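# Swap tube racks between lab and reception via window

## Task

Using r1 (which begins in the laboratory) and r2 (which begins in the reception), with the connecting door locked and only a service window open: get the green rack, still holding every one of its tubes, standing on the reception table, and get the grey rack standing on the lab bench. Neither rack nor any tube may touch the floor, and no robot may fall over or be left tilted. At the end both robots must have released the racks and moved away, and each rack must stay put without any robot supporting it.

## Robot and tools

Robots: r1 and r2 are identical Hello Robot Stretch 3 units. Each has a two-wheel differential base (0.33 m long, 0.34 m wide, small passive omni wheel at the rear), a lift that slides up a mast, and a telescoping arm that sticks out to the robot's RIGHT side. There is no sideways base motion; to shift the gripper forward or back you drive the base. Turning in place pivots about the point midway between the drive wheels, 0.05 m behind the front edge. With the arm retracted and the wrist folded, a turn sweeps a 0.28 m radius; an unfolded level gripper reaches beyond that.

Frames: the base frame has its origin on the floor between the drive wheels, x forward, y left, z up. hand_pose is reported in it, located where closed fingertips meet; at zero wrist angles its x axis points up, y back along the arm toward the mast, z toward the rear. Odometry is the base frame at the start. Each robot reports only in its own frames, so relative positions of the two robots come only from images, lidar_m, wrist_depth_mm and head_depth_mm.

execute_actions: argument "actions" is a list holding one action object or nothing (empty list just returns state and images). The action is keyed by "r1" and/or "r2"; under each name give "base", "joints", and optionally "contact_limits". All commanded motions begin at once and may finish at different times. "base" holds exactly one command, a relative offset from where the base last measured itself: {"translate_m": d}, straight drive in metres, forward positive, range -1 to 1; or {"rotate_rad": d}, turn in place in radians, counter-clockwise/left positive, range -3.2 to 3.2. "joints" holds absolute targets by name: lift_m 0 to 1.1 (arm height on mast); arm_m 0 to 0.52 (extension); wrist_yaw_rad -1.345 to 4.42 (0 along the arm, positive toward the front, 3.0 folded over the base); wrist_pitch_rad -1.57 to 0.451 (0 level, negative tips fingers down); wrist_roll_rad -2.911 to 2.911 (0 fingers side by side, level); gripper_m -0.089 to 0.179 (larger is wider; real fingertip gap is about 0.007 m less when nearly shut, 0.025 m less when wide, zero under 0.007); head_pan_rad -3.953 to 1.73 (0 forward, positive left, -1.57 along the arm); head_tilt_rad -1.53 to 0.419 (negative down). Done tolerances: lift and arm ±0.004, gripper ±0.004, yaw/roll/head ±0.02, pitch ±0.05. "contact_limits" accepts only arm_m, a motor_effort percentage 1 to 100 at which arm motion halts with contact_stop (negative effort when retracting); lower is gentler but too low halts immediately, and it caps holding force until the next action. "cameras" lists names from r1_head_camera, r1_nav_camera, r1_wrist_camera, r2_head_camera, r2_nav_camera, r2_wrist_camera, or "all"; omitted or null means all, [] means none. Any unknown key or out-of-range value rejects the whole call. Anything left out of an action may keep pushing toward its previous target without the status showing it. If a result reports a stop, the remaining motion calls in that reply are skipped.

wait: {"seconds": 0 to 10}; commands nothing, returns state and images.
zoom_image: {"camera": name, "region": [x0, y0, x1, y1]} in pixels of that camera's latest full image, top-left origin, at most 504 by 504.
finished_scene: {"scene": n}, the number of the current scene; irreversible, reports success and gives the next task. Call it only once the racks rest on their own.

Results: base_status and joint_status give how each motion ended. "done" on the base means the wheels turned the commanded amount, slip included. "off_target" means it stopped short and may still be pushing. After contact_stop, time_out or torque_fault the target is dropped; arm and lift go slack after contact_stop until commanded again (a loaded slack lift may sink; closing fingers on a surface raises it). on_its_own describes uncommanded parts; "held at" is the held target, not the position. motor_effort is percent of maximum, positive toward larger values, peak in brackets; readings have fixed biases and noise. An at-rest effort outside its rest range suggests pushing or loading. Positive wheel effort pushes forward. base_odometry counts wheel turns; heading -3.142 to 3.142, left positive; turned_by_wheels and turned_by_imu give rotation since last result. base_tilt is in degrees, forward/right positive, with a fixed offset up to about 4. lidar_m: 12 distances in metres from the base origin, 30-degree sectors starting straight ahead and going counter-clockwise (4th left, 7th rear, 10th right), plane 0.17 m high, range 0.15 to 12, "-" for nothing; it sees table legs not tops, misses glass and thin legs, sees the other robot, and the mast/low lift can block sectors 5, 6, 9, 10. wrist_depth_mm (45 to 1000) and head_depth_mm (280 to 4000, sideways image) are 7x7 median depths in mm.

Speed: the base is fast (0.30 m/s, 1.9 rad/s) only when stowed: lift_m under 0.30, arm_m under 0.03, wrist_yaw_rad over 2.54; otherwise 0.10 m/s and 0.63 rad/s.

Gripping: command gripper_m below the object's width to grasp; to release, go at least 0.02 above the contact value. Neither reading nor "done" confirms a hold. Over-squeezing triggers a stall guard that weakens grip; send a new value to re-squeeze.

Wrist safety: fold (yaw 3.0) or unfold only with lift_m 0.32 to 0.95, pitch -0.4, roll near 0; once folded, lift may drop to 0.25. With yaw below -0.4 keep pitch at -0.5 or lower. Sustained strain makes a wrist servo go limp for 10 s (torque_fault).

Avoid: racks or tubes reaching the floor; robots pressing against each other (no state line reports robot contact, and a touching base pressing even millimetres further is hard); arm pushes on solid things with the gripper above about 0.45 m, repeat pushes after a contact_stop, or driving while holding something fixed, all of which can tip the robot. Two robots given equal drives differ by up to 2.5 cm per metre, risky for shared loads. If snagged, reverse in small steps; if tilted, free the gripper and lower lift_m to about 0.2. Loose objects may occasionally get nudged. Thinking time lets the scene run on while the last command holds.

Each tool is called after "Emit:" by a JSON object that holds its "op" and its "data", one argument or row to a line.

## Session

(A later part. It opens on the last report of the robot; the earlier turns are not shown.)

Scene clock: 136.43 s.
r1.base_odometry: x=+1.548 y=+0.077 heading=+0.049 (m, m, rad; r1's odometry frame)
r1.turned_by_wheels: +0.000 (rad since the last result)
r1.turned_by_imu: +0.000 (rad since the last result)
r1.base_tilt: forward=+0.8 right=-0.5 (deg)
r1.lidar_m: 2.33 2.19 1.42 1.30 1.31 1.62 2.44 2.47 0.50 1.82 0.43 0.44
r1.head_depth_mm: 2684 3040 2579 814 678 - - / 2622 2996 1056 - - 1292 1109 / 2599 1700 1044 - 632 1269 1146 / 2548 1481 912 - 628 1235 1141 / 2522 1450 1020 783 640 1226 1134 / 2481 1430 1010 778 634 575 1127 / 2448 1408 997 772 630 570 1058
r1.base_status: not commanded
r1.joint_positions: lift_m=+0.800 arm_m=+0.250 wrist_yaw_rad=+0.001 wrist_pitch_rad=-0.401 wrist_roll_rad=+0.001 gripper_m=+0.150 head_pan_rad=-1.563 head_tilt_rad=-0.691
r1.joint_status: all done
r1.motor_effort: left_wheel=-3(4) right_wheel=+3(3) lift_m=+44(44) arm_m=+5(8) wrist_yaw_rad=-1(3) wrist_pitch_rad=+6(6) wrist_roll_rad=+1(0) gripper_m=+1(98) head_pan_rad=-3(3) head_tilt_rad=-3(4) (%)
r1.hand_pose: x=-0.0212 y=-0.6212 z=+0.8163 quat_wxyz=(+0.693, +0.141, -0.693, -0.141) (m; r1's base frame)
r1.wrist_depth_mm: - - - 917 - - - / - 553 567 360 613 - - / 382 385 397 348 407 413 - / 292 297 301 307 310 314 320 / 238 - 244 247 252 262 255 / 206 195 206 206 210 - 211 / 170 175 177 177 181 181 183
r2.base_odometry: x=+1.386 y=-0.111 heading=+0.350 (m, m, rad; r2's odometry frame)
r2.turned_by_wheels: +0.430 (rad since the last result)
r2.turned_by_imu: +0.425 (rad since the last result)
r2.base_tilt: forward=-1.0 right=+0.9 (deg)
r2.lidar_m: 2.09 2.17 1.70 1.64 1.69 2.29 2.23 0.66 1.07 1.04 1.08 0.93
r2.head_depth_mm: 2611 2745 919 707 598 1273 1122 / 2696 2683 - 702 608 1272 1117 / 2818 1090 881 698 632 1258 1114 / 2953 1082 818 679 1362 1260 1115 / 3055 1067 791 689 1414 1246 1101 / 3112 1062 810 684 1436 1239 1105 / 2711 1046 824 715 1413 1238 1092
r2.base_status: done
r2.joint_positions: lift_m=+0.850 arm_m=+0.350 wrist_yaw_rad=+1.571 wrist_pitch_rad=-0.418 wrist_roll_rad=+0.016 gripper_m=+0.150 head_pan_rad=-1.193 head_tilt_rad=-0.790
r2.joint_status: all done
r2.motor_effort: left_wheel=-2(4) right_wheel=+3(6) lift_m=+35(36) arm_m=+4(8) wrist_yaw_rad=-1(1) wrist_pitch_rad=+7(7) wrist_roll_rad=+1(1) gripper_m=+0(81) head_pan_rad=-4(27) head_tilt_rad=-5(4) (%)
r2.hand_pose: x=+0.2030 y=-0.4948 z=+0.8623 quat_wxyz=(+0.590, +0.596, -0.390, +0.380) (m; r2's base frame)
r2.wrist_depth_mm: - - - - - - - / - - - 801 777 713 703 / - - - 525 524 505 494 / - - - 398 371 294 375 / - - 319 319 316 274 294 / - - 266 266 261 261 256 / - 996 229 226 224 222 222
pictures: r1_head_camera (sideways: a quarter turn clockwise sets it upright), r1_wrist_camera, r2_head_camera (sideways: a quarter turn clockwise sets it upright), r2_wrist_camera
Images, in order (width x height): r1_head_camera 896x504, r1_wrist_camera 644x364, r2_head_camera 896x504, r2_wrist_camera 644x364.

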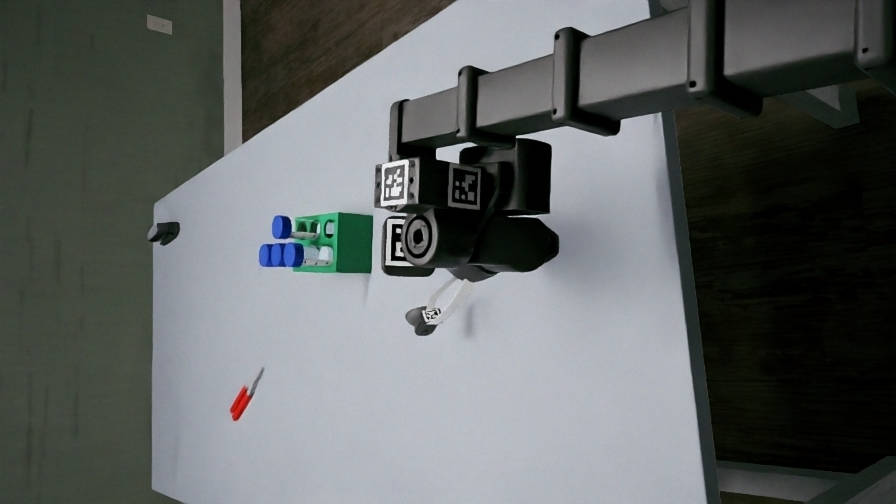

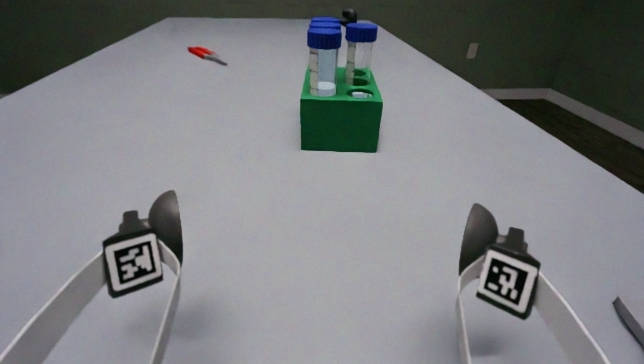

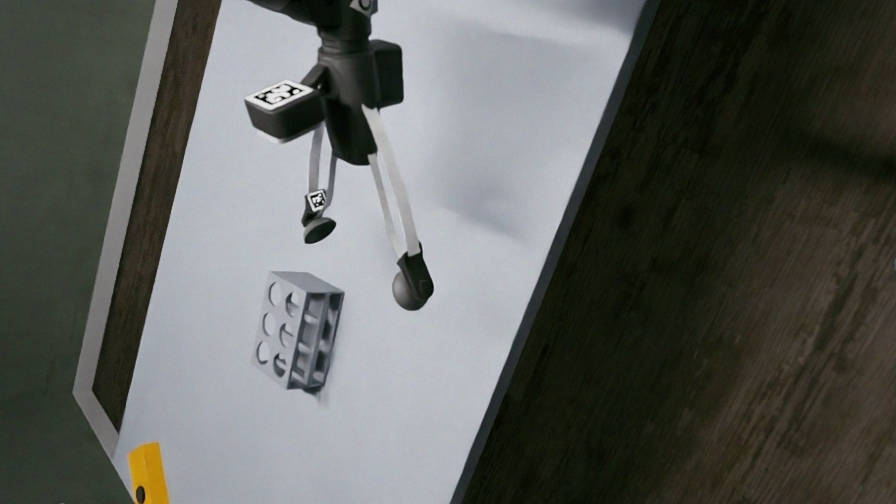

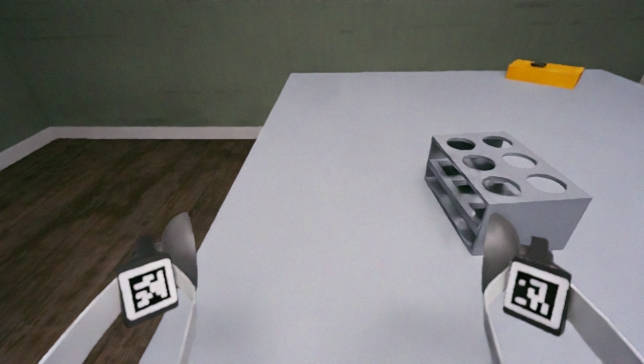

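Emit:
{"op": "execute_actions", "data": {
  "actions": [
    {"r1":{"base":{"translate_m":-0.012},"joints":{"lift_m":0.78,"arm_m":0.42}},"r2":{"base":{"translate_m":0.05},"joints":{"lift_m":0.79,"arm_m":0.505,"wrist_yaw_rad":1.6}}}
  ],
  "cameras": ["r1_wrist_camera","r2_wrist_camera"]
}}

Scene clock: 169.50 s.
r1.base_odometry: x=+1.536 y=+0.076 heading=+0.049 (m, m, rad; r1's odometry frame)
r1.turned_by_wheels: +0.000 (rad since the last result)
r1.turned_by_imu: +0.000 (rad since the last result)
r1.base_tilt: forward=+0.8 right=-0.7 (deg)
r1.lidar_m: 2.34 2.19 1.42 1.29 1.31 1.62 2.43 2.45 0.49 1.82 0.44 0.45
r1.head_depth_mm: 2654 3059 2580 813 668 - - / 2627 2988 1152 865 - 1277 1110 / 2599 2779 1144 772 647 1275 1145 / 2553 1472 955 768 643 1237 1142 / 2519 1450 1021 788 640 1228 1134 / 2487 1431 1010 778 635 575 1132 / 2452 1406 997 772 631 571 1083
r1.base_status: done
r1.joint_positions: lift_m=+0.780 arm_m=+0.420 wrist_yaw_rad=+0.001 wrist_pitch_rad=-0.401 wrist_roll_rad=+0.001 gripper_m=+0.150 head_pan_rad=-1.563 head_tilt_rad=-0.691
r1.joint_status: all done
r1.motor_effort: left_wheel=-2(8) right_wheel=+3(3) lift_m=+29(39) arm_m=+5(4) wrist_yaw_rad=-1(2) wrist_pitch_rad=+7(7) wrist_roll_rad=+1(0) gripper_m=+0(1) head_pan_rad=-2(3) head_tilt_rad=-4(4) (%)
r1.hand_pose: x=-0.0214 y=-0.7912 z=+0.7967 quat_wxyz=(+0.693, +0.141, -0.693, -0.141) (m; r1's base frame)
r1.wrist_depth_mm: - 869 923 216 - - - / 478 497 497 197 526 - - / 337 339 345 209 356 370 - / 260 262 253 179 251 279 284 / 212 - 207 198 213 230 225 / 184 174 181 183 185 - 188 / 150 154 156 158 159 160 161
r2.base_odometry: x=+1.433 y=-0.094 heading=+0.350 (m, m, rad; r2's odometry frame)
r2.turned_by_wheels: +0.000 (rad since the last result)
r2.turned_by_imu: +0.000 (rad since the last result)
r2.base_tilt: forward=-1.0 right=+0.9 (deg)
r2.lidar_m: 2.04 2.12 1.70 1.65 1.67 2.34 2.27 0.70 1.07 1.04 1.08 0.89
r2.head_depth_mm: 2613 2748 815 710 601 1268 1125 / 2679 2733 808 704 610 1270 1117 / 2836 1088 853 698 631 1266 1109 / 2948 1079 820 699 1371 1255 1111 / 3099 1071 794 689 1417 1248 1104 / 3065 1061 833 686 1433 1244 1102 / 2666 1056 821 718 1420 1237 1094
r2.base_status: done
r2.joint_positions: lift_m=+0.790 arm_m=+0.505 wrist_yaw_rad=+1.598 wrist_pitch_rad=-0.418 wrist_roll_rad=+0.016 gripper_m=+0.150 head_pan_rad=-1.193 head_tilt_rad=-0.790
r2.joint_status: all done
r2.motor_effort: left_wheel=-2(3) right_wheel=+2(7) lift_m=+20(32) arm_m=+4(3) wrist_yaw_rad=+1(2) wrist_pitch_rad=+7(7) wrist_roll_rad=+0(0) gripper_m=+0(0) head_pan_rad=-4(4) head_tilt_rad=-4(4) (%)
r2.hand_pose: x=+0.2029 y=-0.6436 z=+0.8030 quat_wxyz=(+0.585, +0.601, -0.382, +0.389) (m; r2's base frame)
r2.wrist_depth_mm: - - - - - - - / - - 588 567 555 531 520 / - 400 392 255 333 371 360 / - 295 291 196 199 278 274 / 238 244 232 216 217 233 221 / 198 - 193 191 190 188 186 / 174 165 166 165 163 161 160
pictures: r1_wrist_camera, r2_wrist_camera
Images, in order (width x height): r1_wrist_camera 644x364, r2_wrist_camera 644x364.

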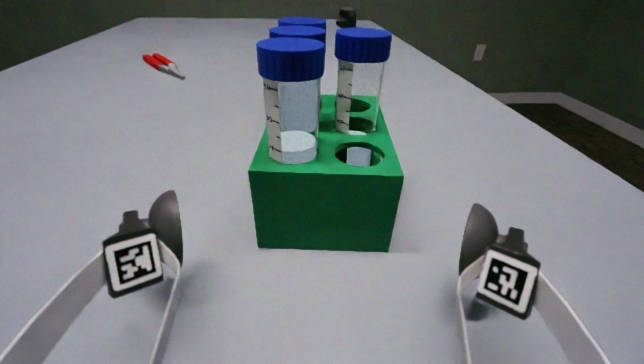

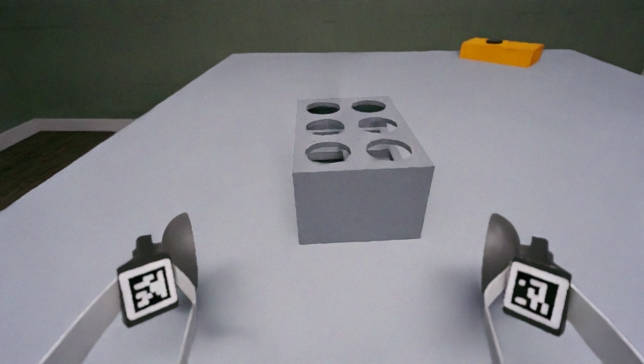

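Emit:
{"op": "execute_actions", "data": {
  "actions": [
    {"r1":{"joints":{"arm_m":0.51}},"r2":{"base":{"translate_m":0.11},"joints":{"lift_m":0.786,"arm_m":0.515}}}
  ],
  "cameras": ["r1_wrist_camera","r2_wrist_camera","r2_head_camera"]
}}

Scene clock: 175.67 s.
r1.base_odometry: x=+1.536 y=+0.076 heading=+0.049 (m, m, rad; r1's odometry frame)
r1.turned_by_wheels: +0.000 (rad since the last result)
r1.turned_by_imu: +0.000 (rad since the last result)
r1.base_tilt: forward=+0.8 right=-0.8 (deg)
r1.lidar_m: 2.34 2.19 1.42 1.30 1.31 1.62 2.43 2.45 0.50 1.82 0.43 0.45
r1.head_depth_mm: 2665 3020 2579 813 678 - - / 2636 2957 1181 868 - 1290 1108 / 2603 2745 - 798 648 1278 1147 / 2568 1477 1026 793 644 1237 1142 / 2516 1448 1020 787 639 1233 1134 / 2470 1424 1009 781 635 575 1125 / 2444 1405 998 772 630 571 1078
r1.base_status: not commanded
r1.joint_positions: lift_m=+0.780 arm_m=+0.510 wrist_yaw_rad=+0.001 wrist_pitch_rad=-0.401 wrist_roll_rad=+0.001 gripper_m=+0.150 head_pan_rad=-1.563 head_tilt_rad=-0.691
r1.joint_status: all done
r1.motor_effort: left_wheel=-3(3) right_wheel=+3(3) lift_m=+29(30) arm_m=+5(4) wrist_yaw_rad=+0(0) wrist_pitch_rad=+7(7) wrist_roll_rad=+1(1) gripper_m=+0(0) head_pan_rad=-3(3) head_tilt_rad=-3(5) (%)
r1.hand_pose: x=-0.0214 y=-0.8812 z=+0.7967 quat_wxyz=(+0.693, +0.141, -0.693, -0.141) (m; r1's base frame)
r1.wrist_depth_mm: - 860 903 929 - - - / 477 493 136 119 453 - - / 339 346 75 111 340 370 - / 260 263 76 137 262 278 280 / 210 - 137 133 155 233 226 / 183 173 106 109 150 - 188 / 149 155 101 102 102 160 161
r2.base_odometry: x=+1.536 y=-0.056 heading=+0.350 (m, m, rad; r2's odometry frame)
r2.turned_by_wheels: +0.000 (rad since the last result)
r2.turned_by_imu: +0.000 (rad since the last result)
r2.base_tilt: forward=-1.0 right=+0.9 (deg)
r2.lidar_m: 1.93 2.01 1.70 1.64 1.71 2.36 2.38 0.80 1.07 1.04 1.08 0.79
r2.head_depth_mm: 2591 2706 814 706 599 1263 1121 / 2728 2713 805 704 610 1269 1129 / 2851 1090 783 698 632 1260 1121 / 2966 1079 812 692 1365 1251 1114 / 3057 1063 838 688 1408 1246 1104 / 2986 1056 833 688 1441 1242 1101 / 2548 1040 824 717 1426 1245 1092
r2.base_status: done
r2.joint_positions: lift_m=+0.786 arm_m=+0.515 wrist_yaw_rad=+1.598 wrist_pitch_rad=-0.418 wrist_roll_rad=+0.016 gripper_m=+0.150 head_pan_rad=-1.193 head_tilt_rad=-0.790
r2.joint_status: all done
r2.motor_effort: left_wheel=-2(2) right_wheel=+2(8) lift_m=+19(22) arm_m=+4(2) wrist_yaw_rad=+1(2) wrist_pitch_rad=+7(7) wrist_roll_rad=+0(0) gripper_m=+0(0) head_pan_rad=-4(4) head_tilt_rad=-5(5) (%)
r2.hand_pose: x=+0.2029 y=-0.6536 z=+0.7990 quat_wxyz=(+0.585, +0.601, -0.382, +0.389) (m; r2's base frame)
r2.wrist_depth_mm: - - - - - - - / - - 567 546 542 509 506 / - 388 380 371 367 355 350 / 308 287 271 188 250 271 266 / 230 239 197 137 147 226 216 / 192 - 147 146 149 184 182 / 169 161 99 100 100 153 156
pictures: r1_wrist_camera, r2_head_camera (sideways: a quarter turn clockwise sets it upright), r2_wrist_camera
Images, in order (width x height): r1_wrist_camera 644x364, r2_head_camera 896x504, r2_wrist_camera 644x364.

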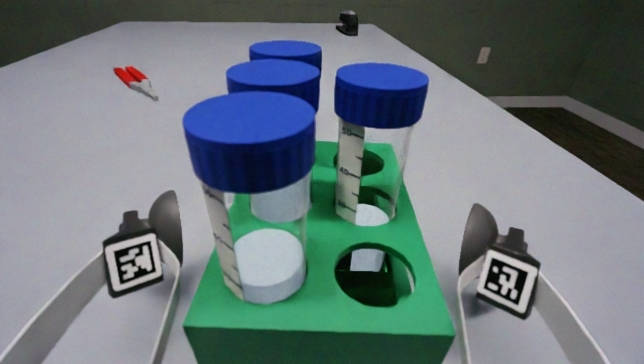

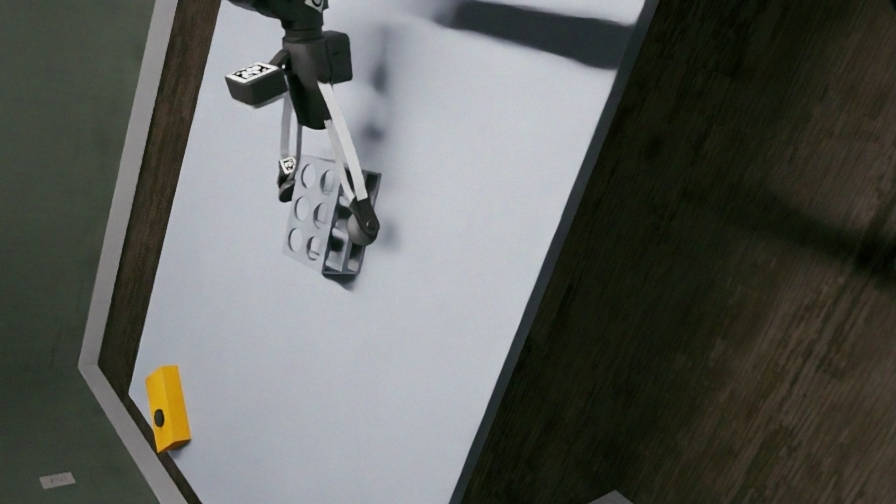

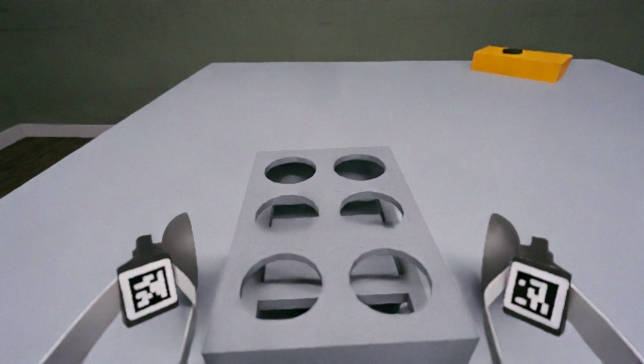

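Emit:
{"op": "execute_actions", "data": {
  "actions": [
    {"r1":{"joints":{"gripper_m":0.03}},"r2":{"joints":{"gripper_m":0.03}}}
  ],
  "cameras": ["r1_wrist_camera","r2_wrist_camera","r2_head_camera"]
}}

Scene clock: 180.97 s.
r1.base_odometry: x=+1.536 y=+0.076 heading=+0.049 (m, m, rad; r1's odometry frame)
r1.turned_by_wheels: +0.000 (rad since the last result)
r1.turned_by_imu: +0.000 (rad since the last result)
r1.base_tilt: forward=+0.8 right=-0.6 (deg)
r1.lidar_m: 2.33 2.19 1.42 1.30 1.31 1.62 2.43 2.45 0.49 1.82 0.43 0.45
r1.head_depth_mm: 2664 3042 2572 814 679 - - / 2630 2972 1183 865 - 1302 1106 / 2576 2754 - 797 647 1267 1147 / 2565 1471 930 793 644 1237 1142 / 2517 1452 1018 786 639 1228 1136 / 2487 1420 1006 779 635 576 1130 / 2453 1402 994 772 630 570 1086
r1.base_status: not commanded
r1.joint_positions: lift_m=+0.780 arm_m=+0.510 wrist_yaw_rad=+0.002 wrist_pitch_rad=-0.347 wrist_roll_rad=-0.001 gripper_m=+0.032 head_pan_rad=-1.563 head_tilt_rad=-0.692
r1.joint_status: all done
r1.motor_effort: left_wheel=-1(4) right_wheel=+1(4) lift_m=+29(30) arm_m=+4(5) wrist_yaw_rad=-2(1) wrist_pitch_rad=-19(27) wrist_roll_rad=+2(2) gripper_m=-34(100) head_pan_rad=-3(3) head_tilt_rad=-4(4) (%)
r1.hand_pose: x=-0.0211 y=-0.8876 z=+0.8092 quat_wxyz=(+0.697, +0.123, -0.696, -0.122) (m; r1's base frame)
r1.wrist_depth_mm: - - - - - - - / 702 634 650 687 928 - - / 395 408 122 115 126 - - / 296 298 83 87 298 315 - / 234 239 97 142 166 253 254 / 193 195 116 126 136 206 207 / 169 168 106 107 112 174 175
r2.base_odometry: x=+1.536 y=-0.056 heading=+0.350 (m, m, rad; r2's odometry frame)
r2.turned_by_wheels: +0.000 (rad since the last result)
r2.turned_by_imu: +0.000 (rad since the last result)
r2.base_tilt: forward=-1.0 right=+0.8 (deg)
r2.lidar_m: 1.93 2.01 1.70 1.65 1.71 2.36 2.38 0.80 1.07 1.04 1.08 0.79
r2.head_depth_mm: 2601 2726 814 706 600 1265 1128 / 2736 2768 809 703 612 1268 1123 / 2842 1089 783 696 633 1265 1116 / 2926 1080 810 697 1362 1260 1110 / 3081 1068 836 689 1412 1251 1103 / 2979 1051 830 687 1430 1241 1098 / 2548 1046 825 714 1417 1238 1099
r2.base_status: not commanded
r2.joint_positions: lift_m=+0.786 arm_m=+0.515 wrist_yaw_rad=+1.599 wrist_pitch_rad=-0.401 wrist_roll_rad=+0.020 gripper_m=+0.032 head_pan_rad=-1.193 head_tilt_rad=-0.790
r2.joint_status: all done
r2.motor_effort: left_wheel=-2(2) right_wheel=+4(4) lift_m=+19(19) arm_m=+4(4) wrist_yaw_rad=+0(1) wrist_pitch_rad=+0(7) wrist_roll_rad=-2(2) gripper_m=-38(100) head_pan_rad=-4(3) head_tilt_rad=-5(5) (%)
r2.hand_pose: x=+0.2050 y=-0.6534 z=+0.8028 quat_wxyz=(+0.581, +0.599, -0.388, +0.392) (m; r2's base frame)
r2.wrist_depth_mm: - - - - - - - / - - 626 590 589 513 548 / - 416 402 394 386 378 370 / 332 303 283 199 273 282 279 / 242 244 189 142 192 234 223 / 198 204 151 150 152 - 188 / 174 167 102 103 104 159 160
pictures: r1_wrist_camera, r2_head_camera (sideways: a quarter turn clockwise sets it upright), r2_wrist_camera
Images, in order (width x height): r1_wrist_camera 644x364, r2_head_camera 896x504, r2_wrist_camera 644x364.

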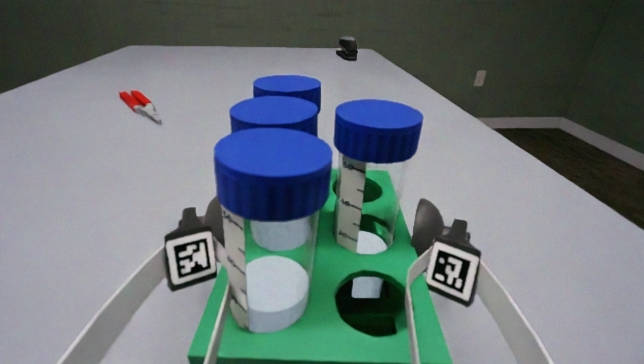

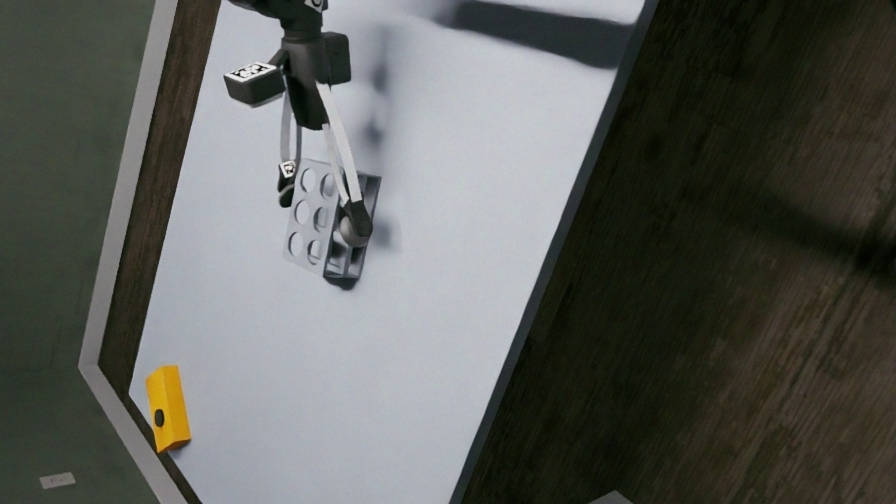

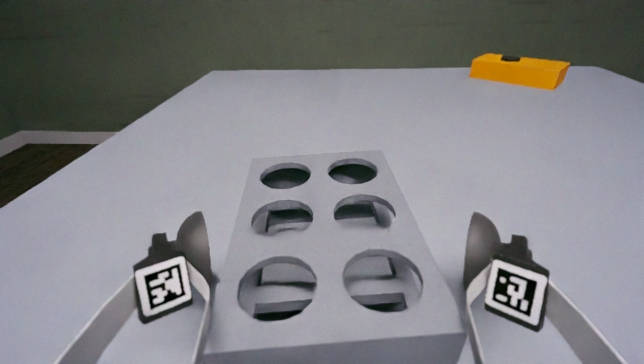

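Emit:
{"op": "execute_actions", "data": {
  "actions": [
    {"r1":{"joints":{"gripper_m":0.15}},"r2":{"joints":{"gripper_m":0.15}}}
  ],
  "cameras": []
}}

Emit:
{"op": "execute_actions", "data": {
  "actions": [
    {"r1":{"joints":{"arm_m":0.475}},"r2":{"base":{"translate_m":-0.035}}}
  ],
  "cameras": ["r1_wrist_camera","r2_wrist_camera"]
}}

Emit:
{"op": "execute_actions", "data": {
  "actions": [
    {"r1":{"joints":{"gripper_m":0.03}},"r2":{"joints":{"gripper_m":0.03}}}
  ],
  "cameras": ["r1_wrist_camera","r2_wrist_camera","r2_head_camera"]
}}

Scene clock: 210.37 s.
r1.base_odometry: x=+1.536 y=+0.076 heading=+0.049 (m, m, rad; r1's odometry frame)
r1.turned_by_wheels: +0.000 (rad since the last result)
r1.turned_by_imu: +0.000 (rad since the last result)
r1.base_tilt: forward=+0.7 right=-0.7 (deg)
r1.lidar_m: 2.34 2.18 1.42 1.30 1.31 1.62 2.43 2.45 0.49 1.82 0.43 0.45
r1.head_depth_mm: 2678 3046 2574 814 676 - - / 2630 2986 1178 865 - 1299 1107 / 2596 2746 - 797 648 1265 1144 / 2546 1472 1025 792 643 1237 1139 / 2503 1446 1018 785 639 1227 1137 / 2469 1423 1006 779 634 576 1129 / 2454 1405 996 771 631 570 1081
r1.base_status: not commanded
r1.joint_positions: lift_m=+0.780 arm_m=+0.510 wrist_yaw_rad=-0.001 wrist_pitch_rad=-0.399 wrist_roll_rad=-0.002 gripper_m=+0.150 head_pan_rad=-1.563 head_tilt_rad=-0.692
r1.joint_status: all done
r1.motor_effort: left_wheel=-3(5) right_wheel=+2(5) lift_m=+29(29) arm_m=+4(4) wrist_yaw_rad=+1(1) wrist_pitch_rad=+6(19) wrist_roll_rad=+2(3) gripper_m=+1(95) head_pan_rad=-3(3) head_tilt_rad=-3(5) (%)
r1.hand_pose: x=-0.0218 y=-0.8815 z=+0.7973 quat_wxyz=(+0.694, +0.140, -0.692, -0.141) (m; r1's base frame)
r1.wrist_depth_mm: - 874 922 951 - - - / 478 494 138 116 459 - - / 339 343 79 89 341 375 - / 260 266 91 136 264 279 294 / 210 - 138 134 162 234 228 / 183 173 107 111 148 - 190 / 150 154 105 103 103 160 162
r2.base_odometry: x=+1.536 y=-0.056 heading=+0.350 (m, m, rad; r2's odometry frame)
r2.turned_by_wheels: +0.000 (rad since the last result)
r2.turned_by_imu: +0.002 (rad since the last result)
r2.base_tilt: forward=-1.0 right=+0.9 (deg)
r2.lidar_m: 1.93 2.01 1.70 1.64 1.71 2.35 2.39 0.80 1.07 1.04 1.08 0.79
r2.head_depth_mm: 2574 2746 815 709 600 1266 1120 / 2700 2727 809 705 610 1266 1116 / 2817 1093 784 696 632 1263 1114 / 2933 1080 816 693 1363 1257 1108 / 3072 1067 840 691 1391 1254 1107 / 2925 1051 827 687 1438 1244 1102 / 2550 1052 825 715 1423 1230 1099
r2.base_status: not commanded
r2.joint_positions: lift_m=+0.786 arm_m=+0.515 wrist_yaw_rad=+1.599 wrist_pitch_rad=-0.415 wrist_roll_rad=+0.021 gripper_m=+0.150 head_pan_rad=-1.193 head_tilt_rad=-0.790
r2.joint_status: all done
r2.motor_effort: left_wheel=-2(2) right_wheel=+3(3) lift_m=+19(19) arm_m=+4(4) wrist_yaw_rad=+0(0) wrist_pitch_rad=+6(6) wrist_roll_rad=-3(2) gripper_m=+0(81) head_pan_rad=-4(4) head_tilt_rad=-5(4) (%)
r2.hand_pose: x=+0.2033 y=-0.6534 z=+0.7998 quat_wxyz=(+0.583, +0.602, -0.384, +0.388) (m; r2's base frame)
r2.wrist_depth_mm: - - - - - - - / - - 579 562 548 508 503 / - 391 386 376 369 358 353 / 310 289 272 191 261 273 268 / 234 241 212 138 166 228 217 / 193 - 152 150 150 184 181 / 170 161 103 104 104 154 156
pictures: none
No camera images: the call's "cameras" was empty. Leave "cameras" out to get every camera's image.

Scene clock: 211.67 s.
r1.base_odometry: x=+1.536 y=+0.076 heading=+0.049 (m, m, rad; r1's odometry frame)
r1.turned_by_wheels: +0.000 (rad since the last result)
r1.turned_by_imu: +0.000 (rad since the last result)
r1.base_tilt: forward=+0.7 right=-0.7 (deg)
r1.lidar_m: 2.34 2.18 1.41 1.30 1.31 1.62 2.43 2.45 0.49 1.82 0.43 0.45
r1.head_depth_mm: 2670 3040 2571 813 675 - - / 2624 2997 1178 864 - 1300 1107 / 2603 2756 - 785 649 1269 1147 / 2562 1473 1047 790 643 1238 1141 / 2517 1452 1020 785 638 1228 1136 / 2478 1431 1007 778 634 575 1128 / 2457 1401 997 772 630 570 1081
r1.base_status: not commanded
r1.joint_positions: lift_m=+0.780 arm_m=+0.475 wrist_yaw_rad=-0.001 wrist_pitch_rad=-0.399 wrist_roll_rad=-0.002 gripper_m=+0.150 head_pan_rad=-1.563 head_tilt_rad=-0.692
r1.joint_status: all done
r1.motor_effort: left_wheel=-3(3) right_wheel=+3(3) lift_m=+29(29) arm_m=-3(3) wrist_yaw_rad=+1(1) wrist_pitch_rad=+6(6) wrist_roll_rad=+3(3) gripper_m=+1(1) head_pan_rad=-3(3) head_tilt_rad=-4(3) (%)
r1.hand_pose: x=-0.0218 y=-0.8470 z=+0.7972 quat_wxyz=(+0.694, +0.140, -0.692, -0.141) (m; r1's base frame)
r1.wrist_depth_mm: - 879 924 944 - - - / 477 490 430 135 453 - - / 338 341 314 160 360 372 - / 261 263 253 165 265 278 285 / 212 - 140 134 186 233 228 / 182 174 152 143 151 - 189 / 149 155 156 156 159 160 162
r2.base_odometry: x=+1.503 y=-0.068 heading=+0.350 (m, m, rad; r2's odometry frame)
r2.turned_by_wheels: +0.000 (rad since the last result)
r2.turned_by_imu: +0.000 (rad since the last result)
r2.base_tilt: forward=-1.0 right=+0.9 (deg)
r2.lidar_m: 1.96 2.05 1.71 1.65 1.70 2.35 2.35 0.76 1.07 1.04 1.08 0.82
r2.head_depth_mm: 2620 2770 817 707 599 1280 1127 / 2698 2735 806 703 612 1267 1116 / 2807 1092 852 698 631 1268 1118 / 2960 1080 786 694 1363 1266 1107 / 3066 1067 836 688 1406 1253 1108 / 2994 1062 829 684 1423 1244 1111 / 2578 1049 825 714 1421 1238 1093
r2.base_status: done
r2.joint_positions: lift_m=+0.786 arm_m=+0.515 wrist_yaw_rad=+1.599 wrist_pitch_rad=-0.415 wrist_roll_rad=+0.021 gripper_m=+0.150 head_pan_rad=-1.193 head_tilt_rad=-0.790
r2.joint_status: not commanded
r2.motor_effort: left_wheel=-2(4) right_wheel=+2(4) lift_m=+19(20) arm_m=+4(4) wrist_yaw_rad=+0(1) wrist_pitch_rad=+6(6) wrist_roll_rad=-3(2) gripper_m=+0(0) head_pan_rad=-4(3) head_tilt_rad=-5(5) (%)
r2.hand_pose: x=+0.2033 y=-0.6534 z=+0.7997 quat_wxyz=(+0.583, +0.602, -0.384, +0.388) (m; r2's base frame)
r2.wrist_depth_mm: - - - - - - - / - - 585 573 548 517 501 / - 397 385 242 366 358 350 / 309 292 273 181 251 272 268 / 234 241 211 138 141 227 216 / 194 - 179 139 148 184 183 / 171 162 158 156 158 157 156
pictures: r1_wrist_camera, r2_wrist_camera
Images, in order (width x height): r1_wrist_camera 644x364, r2_wrist_camera 644x364.

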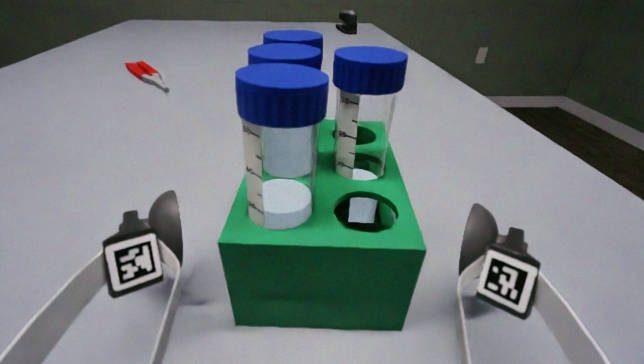

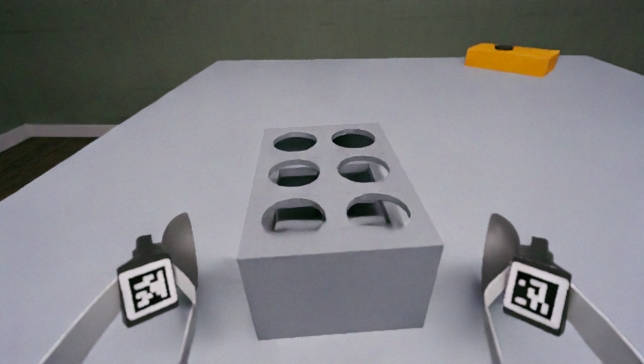

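Scene clock: 213.37 s.
r1.base_odometry: x=+1.536 y=+0.076 heading=+0.049 (m, m, rad; r1's odometry frame)
r1.turned_by_wheels: +0.000 (rad since the last result)
r1.turned_by_imu: +0.000 (rad since the last result)
r1.base_tilt: forward=+0.8 right=-0.7 (deg)
r1.lidar_m: 2.34 2.19 1.42 1.30 1.31 1.62 2.43 2.45 0.49 1.82 0.43 0.45
r1.head_depth_mm: 2678 3029 2566 814 676 - - / 2649 3003 1176 865 - 1303 1107 / 2592 2790 - 787 648 1271 1148 / 2567 1471 1070 789 644 1234 1139 / 2526 1451 1020 786 639 1235 1136 / 2484 1424 1004 779 634 575 1129 / 2431 1399 994 772 630 570 1082
r1.base_status: not commanded
r1.joint_positions: lift_m=+0.780 arm_m=+0.475 wrist_yaw_rad=-0.001 wrist_pitch_rad=-0.400 wrist_roll_rad=-0.002 gripper_m=+0.032 head_pan_rad=-1.563 head_tilt_rad=-0.692
r1.joint_status: all done
r1.motor_effort: left_wheel=-3(3) right_wheel=+2(3) lift_m=+29(29) arm_m=-2(3) wrist_yaw_rad=+0(0) wrist_pitch_rad=+6(7) wrist_roll_rad=+3(3) gripper_m=-31(100) head_pan_rad=-3(3) head_tilt_rad=-3(3) (%)
r1.hand_pose: x=-0.0216 y=-0.8469 z=+0.7971 quat_wxyz=(+0.694, +0.141, -0.692, -0.141) (m; r1's base frame)
r1.wrist_depth_mm: - 885 934 955 - - - / 479 493 434 137 456 - - / 339 345 327 167 361 370 - / 259 264 255 169 264 278 285 / 211 213 138 138 137 224 227 / 179 179 158 151 156 188 188 / 156 154 157 158 159 160 162
r2.base_odometry: x=+1.503 y=-0.068 heading=+0.350 (m, m, rad; r2's odometry frame)
r2.turned_by_wheels: +0.000 (rad since the last result)
r2.turned_by_imu: +0.000 (rad since the last result)
r2.base_tilt: forward=-0.9 right=+1.0 (deg)
r2.lidar_m: 1.97 2.04 1.70 1.65 1.70 2.35 2.35 0.77 1.07 1.04 1.08 0.82
r2.head_depth_mm: 2600 2769 816 708 599 1279 1120 / 2684 2733 817 703 611 1273 1122 / 2850 1090 846 696 631 1267 1116 / 2965 1077 792 694 1371 1255 1104 / 3080 1064 837 690 1422 1254 1103 / 3004 1056 833 686 1437 1245 1096 / 2596 1044 822 715 1416 1237 1095
r2.base_status: not commanded
r2.joint_positions: lift_m=+0.786 arm_m=+0.515 wrist_yaw_rad=+1.601 wrist_pitch_rad=-0.410 wrist_roll_rad=+0.018 gripper_m=+0.031 head_pan_rad=-1.193 head_tilt_rad=-0.790
r2.joint_status: all done
r2.motor_effort: left_wheel=-2(2) right_wheel=+2(3) lift_m=+20(19) arm_m=+4(4) wrist_yaw_rad=+0(0) wrist_pitch_rad=+4(6) wrist_roll_rad=-1(2) gripper_m=-22(95) head_pan_rad=-4(4) head_tilt_rad=-5(5) (%)
r2.hand_pose: x=+0.2040 y=-0.6531 z=+0.8009 quat_wxyz=(+0.582, +0.600, -0.384, +0.391) (m; r2's base frame)
r2.wrist_depth_mm: - - - - - - - / - - 600 584 560 529 527 / - 402 389 241 372 367 358 / 314 294 290 183 254 276 271 / 235 233 173 139 142 223 219 / 195 194 143 141 140 191 183 / 167 166 163 158 156 157 158
pictures: r1_wrist_camera, r2_head_camera (sideways: a quarter turn clockwise sets it upright), r2_wrist_camera
Images, in order (width x height): r1_wrist_camera 644x364, r2_head_camera 896x504, r2_wrist_camera 644x364.

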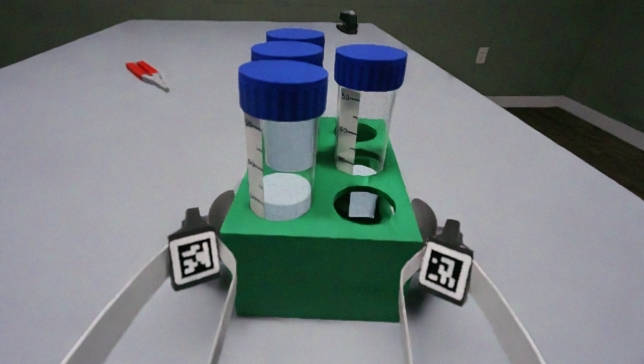

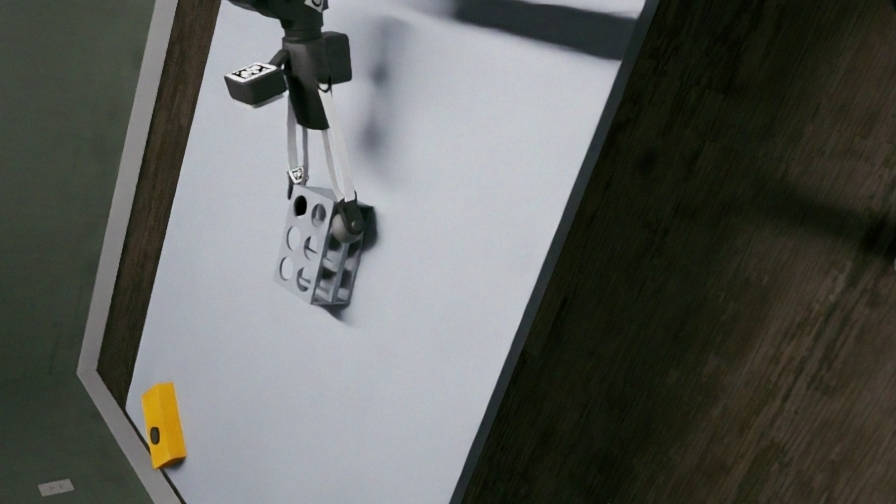

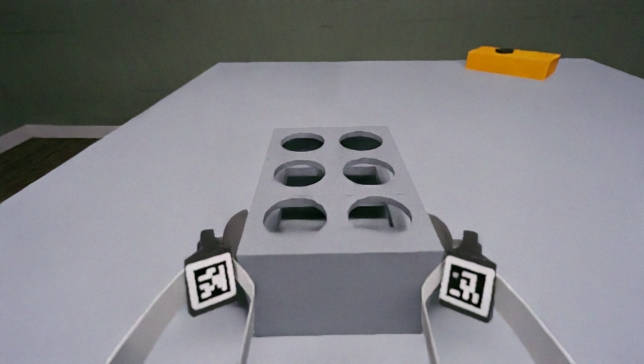

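Squeeze a bit more and test-lift.

Emit:
{"op": "execute_actions", "data": {
  "actions": [
    {"r1":{"joints":{"gripper_m":0.0,"lift_m":0.81}},"r2":{"joints":{"gripper_m":0.0,"lift_m":0.82}}}
  ],
  "cameras": ["r1_wrist_camera","r2_wrist_camera","r2_head_camera"]
}}

Scene clock: 217.87 s.
r1.base_odometry: x=+1.536 y=+0.076 heading=+0.049 (m, m, rad; r1's odometry frame)
r1.turned_by_wheels: +0.000 (rad since the last result)
r1.turned_by_imu: +0.000 (rad since the last result)
r1.base_tilt: forward=+0.9 right=-0.7 (deg)
r1.lidar_m: 2.34 2.19 1.42 1.30 1.31 1.62 2.43 2.45 0.49 1.81 0.43 0.45
r1.head_depth_mm: 2661 3029 2558 814 677 - - / 2625 2993 2582 - - 1281 1104 / 2600 2753 - 799 648 1268 1145 / 2572 1466 - 792 644 1238 1139 / 2531 1446 1019 785 638 1227 1134 / 2500 1426 1007 778 634 575 1131 / 2440 1405 996 772 631 569 1080
r1.base_status: not commanded
r1.joint_positions: lift_m=+0.810 arm_m=+0.475 wrist_yaw_rad=-0.001 wrist_pitch_rad=-0.428 wrist_roll_rad=-0.002 gripper_m=+0.002 head_pan_rad=-1.563 head_tilt_rad=-0.692
r1.joint_status: all done
r1.motor_effort: left_wheel=-3(2) right_wheel=+2(2) lift_m=+46(46) arm_m=-2(2) wrist_yaw_rad=+0(0) wrist_pitch_rad=+19(21) wrist_roll_rad=+3(3) gripper_m=-45(100) head_pan_rad=-3(3) head_tilt_rad=-4(3) (%)
r1.hand_pose: x=-0.0216 y=-0.8434 z=+0.8202 quat_wxyz=(+0.692, +0.150, -0.690, -0.150) (m; r1's base frame)
r1.wrist_depth_mm: - 845 869 910 - - - / 518 519 464 144 493 - - / 371 379 362 170 400 427 - / 292 297 284 170 294 312 - / 239 240 137 138 138 254 256 / 204 204 157 150 156 214 215 / 179 178 179 176 181 185 186
r2.base_odometry: x=+1.503 y=-0.068 heading=+0.350 (m, m, rad; r2's odometry frame)
r2.turned_by_wheels: +0.000 (rad since the last result)
r2.turned_by_imu: +0.000 (rad since the last result)
r2.base_tilt: forward=-1.0 right=+0.9 (deg)
r2.lidar_m: 1.96 2.04 1.71 1.65 1.70 2.36 2.35 0.77 1.07 1.04 1.08 0.82
r2.head_depth_mm: 2601 2737 815 706 598 1277 1120 / 2724 2778 831 702 610 1268 1120 / 2838 1094 824 698 633 1260 1109 / 2896 1084 772 690 1361 1254 1111 / 3091 1063 817 689 1411 1254 1104 / 2996 1056 831 687 1430 1243 1099 / 2596 1044 828 715 1433 1236 1094
r2.base_status: not commanded
r2.joint_positions: lift_m=+0.820 arm_m=+0.515 wrist_yaw_rad=+1.601 wrist_pitch_rad=-0.430 wrist_roll_rad=+0.018 gripper_m=+0.002 head_pan_rad=-1.193 head_tilt_rad=-0.790
r2.joint_status: all done
r2.motor_effort: left_wheel=-1(2) right_wheel=+2(3) lift_m=+36(38) arm_m=+4(4) wrist_yaw_rad=-1(1) wrist_pitch_rad=+12(13) wrist_roll_rad=+0(1) gripper_m=-33(100) head_pan_rad=-4(3) head_tilt_rad=-5(4) (%)
r2.hand_pose: x=+0.2015 y=-0.6531 z=+0.8296 quat_wxyz=(+0.586, +0.604, -0.378, +0.385) (m; r2's base frame)
r2.wrist_depth_mm: - - - - - - - / - - 671 638 636 557 652 / - - 450 443 432 420 412 / - 343 334 195 297 322 316 / 283 274 177 140 144 259 258 / 231 228 142 141 141 221 217 / 197 196 188 160 180 188 188
pictures: r1_wrist_camera, r2_head_camera (sideways: a quarter turn clockwise sets it upright), r2_wrist_camera
Images, in order (width x height): r1_wrist_camera 644x364, r2_head_camera 896x504, r2_wrist_camera 644x364.

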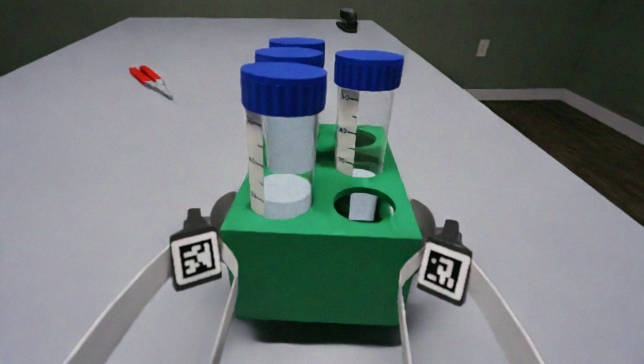

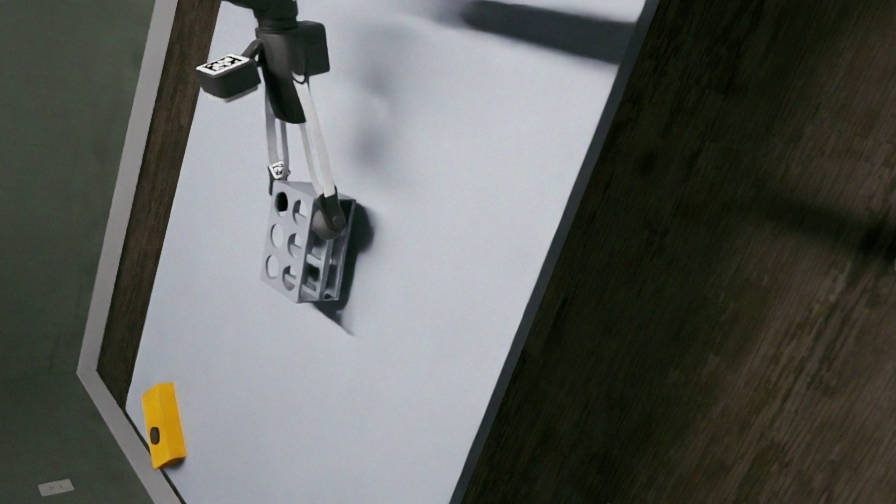

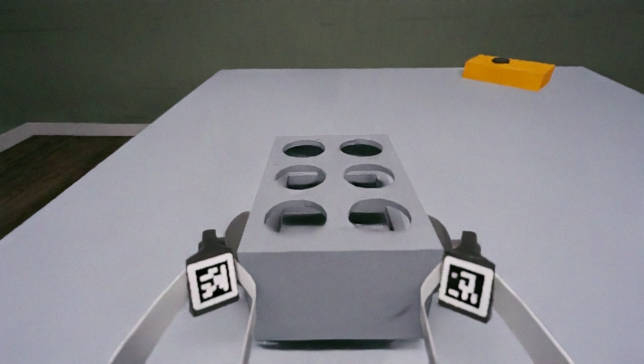

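Emit:
{"op": "execute_actions", "data": {
  "actions": [
    {"r1":{"base":{"rotate_rad":-1.32},"joints":{"lift_m":0.92,"arm_m":0.1,"wrist_pitch_rad":-0.33}},"r2":{"base":{"rotate_rad":0.1},"joints":{"lift_m":0.92,"arm_m":0.2,"wrist_pitch_rad":-0.34}}}
  ],
  "cameras": ["r1_wrist_camera","r2_wrist_camera"]
}}

Scene clock: 254.10 s.
r1.base_odometry: x=+1.536 y=+0.076 heading=-1.271 (m, m, rad; r1's odometry frame)
r1.turned_by_wheels: -1.320 (rad since the last result)
r1.turned_by_imu: -1.326 (rad since the last result)
r1.base_tilt: forward=+0.9 right=-0.6 (deg)
r1.lidar_m: 0.71 0.44 2.37 2.33 1.67 1.32 1.30 1.39 2.04 2.43 0.49 1.82
r1.head_depth_mm: 1986 2228 2465 - - 1317 1157 / 1991 2261 2464 - - 1332 1152 / 2024 2283 2464 - - 1329 1145 / 2047 2299 575 - 1501 1320 1143 / 2059 2316 2443 1875 1551 1313 1134 / 2084 2354 2422 1895 1553 1305 1128 / 2094 2380 2407 1869 1535 1298 1082
r1.base_status: done
r1.joint_positions: lift_m=+0.920 arm_m=+0.100 wrist_yaw_rad=-0.001 wrist_pitch_rad=-0.377 wrist_roll_rad=-0.002 gripper_m=+0.047 head_pan_rad=-1.563 head_tilt_rad=-0.692
r1.joint_status: all done
r1.on_its_own: gripper_m is held at +0.045, not at your +0.000, by its stall guard, which is not easing now
r1.motor_effort: left_wheel=+3(10) right_wheel=-3(11) lift_m=+47(48) arm_m=-3(5) wrist_yaw_rad=+0(1) wrist_pitch_rad=+23(28) wrist_roll_rad=+2(3) gripper_m=-23(23) head_pan_rad=-3(3) head_tilt_rad=-4(4) (%)
r1.hand_pose: x=-0.0217 y=-0.4747 z=+0.9417 quat_wxyz=(+0.696, +0.132, -0.693, -0.133) (m; r1's base frame)
r1.wrist_depth_mm: - - - - - - - / - - - 143 - - - / - - - 169 - - - / - - - 169 - - - / - - 138 138 138 - - / - - 156 149 155 - - / - - - - - - -
r2.base_odometry: x=+1.503 y=-0.068 heading=+0.450 (m, m, rad; r2's odometry frame)
r2.turned_by_wheels: +0.100 (rad since the last result)
r2.turned_by_imu: +0.100 (rad since the last result)
r2.base_tilt: forward=-1.0 right=+0.9 (deg)
r2.lidar_m: 1.96 2.12 1.66 1.64 1.75 2.37 2.35 0.77 1.05 1.04 1.12 0.82
r2.head_depth_mm: 2648 2766 894 677 600 1247 1124 / 2784 1110 900 661 610 1263 1124 / 2959 1088 892 666 635 1256 1112 / 3131 1085 871 676 1391 1253 1108 / 3105 1071 839 651 1440 1240 1104 / 2653 1058 830 522 1422 1239 1098 / 2307 2394 824 1561 1367 1234 1096
r2.base_status: done
r2.joint_positions: lift_m=+0.920 arm_m=+0.200 wrist_yaw_rad=+1.601 wrist_pitch_rad=-0.375 wrist_roll_rad=+0.018 gripper_m=+0.036 head_pan_rad=-1.193 head_tilt_rad=-0.790
r2.joint_status: all done
r2.on_its_own: gripper_m is held at +0.036, not at your +0.000, by its stall guard, which is not easing now
r2.motor_effort: left_wheel=-2(6) right_wheel=+3(9) lift_m=+35(39) arm_m=-3(4) wrist_yaw_rad=-1(1) wrist_pitch_rad=+14(16) wrist_roll_rad=-1(1) gripper_m=-20(20) head_pan_rad=-3(3) head_tilt_rad=-5(4) (%)
r2.hand_pose: x=+0.2081 y=-0.3386 z=+0.9419 quat_wxyz=(+0.575, +0.594, -0.394, +0.401) (m; r2's base frame)
r2.wrist_depth_mm: - - - - - - - / - - - - - - - / - - - - - - - / - - - 195 501 549 547 / - - 177 139 144 437 435 / - - 142 140 141 369 356 / - - - 160 293 304 307
pictures: r1_wrist_camera, r2_wrist_camera
Images, in order (width x height): r1_wrist_camera 644x364, r2_wrist_camera 644x364.

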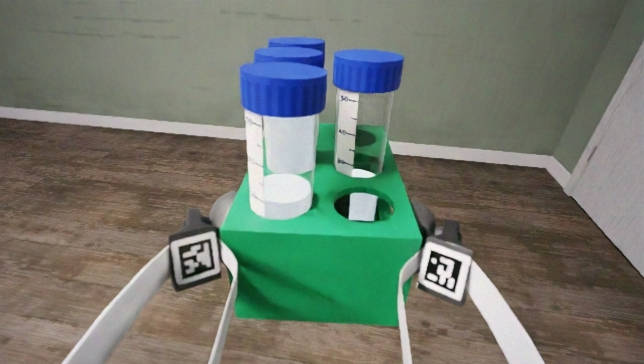

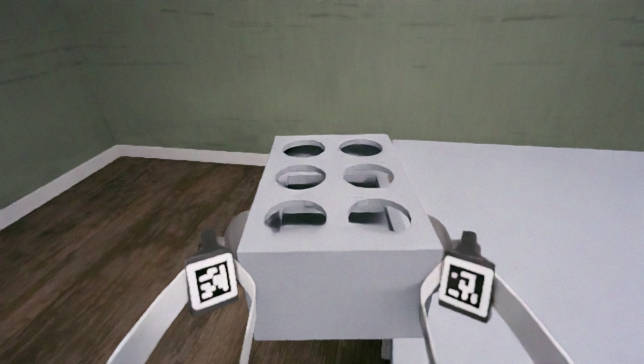

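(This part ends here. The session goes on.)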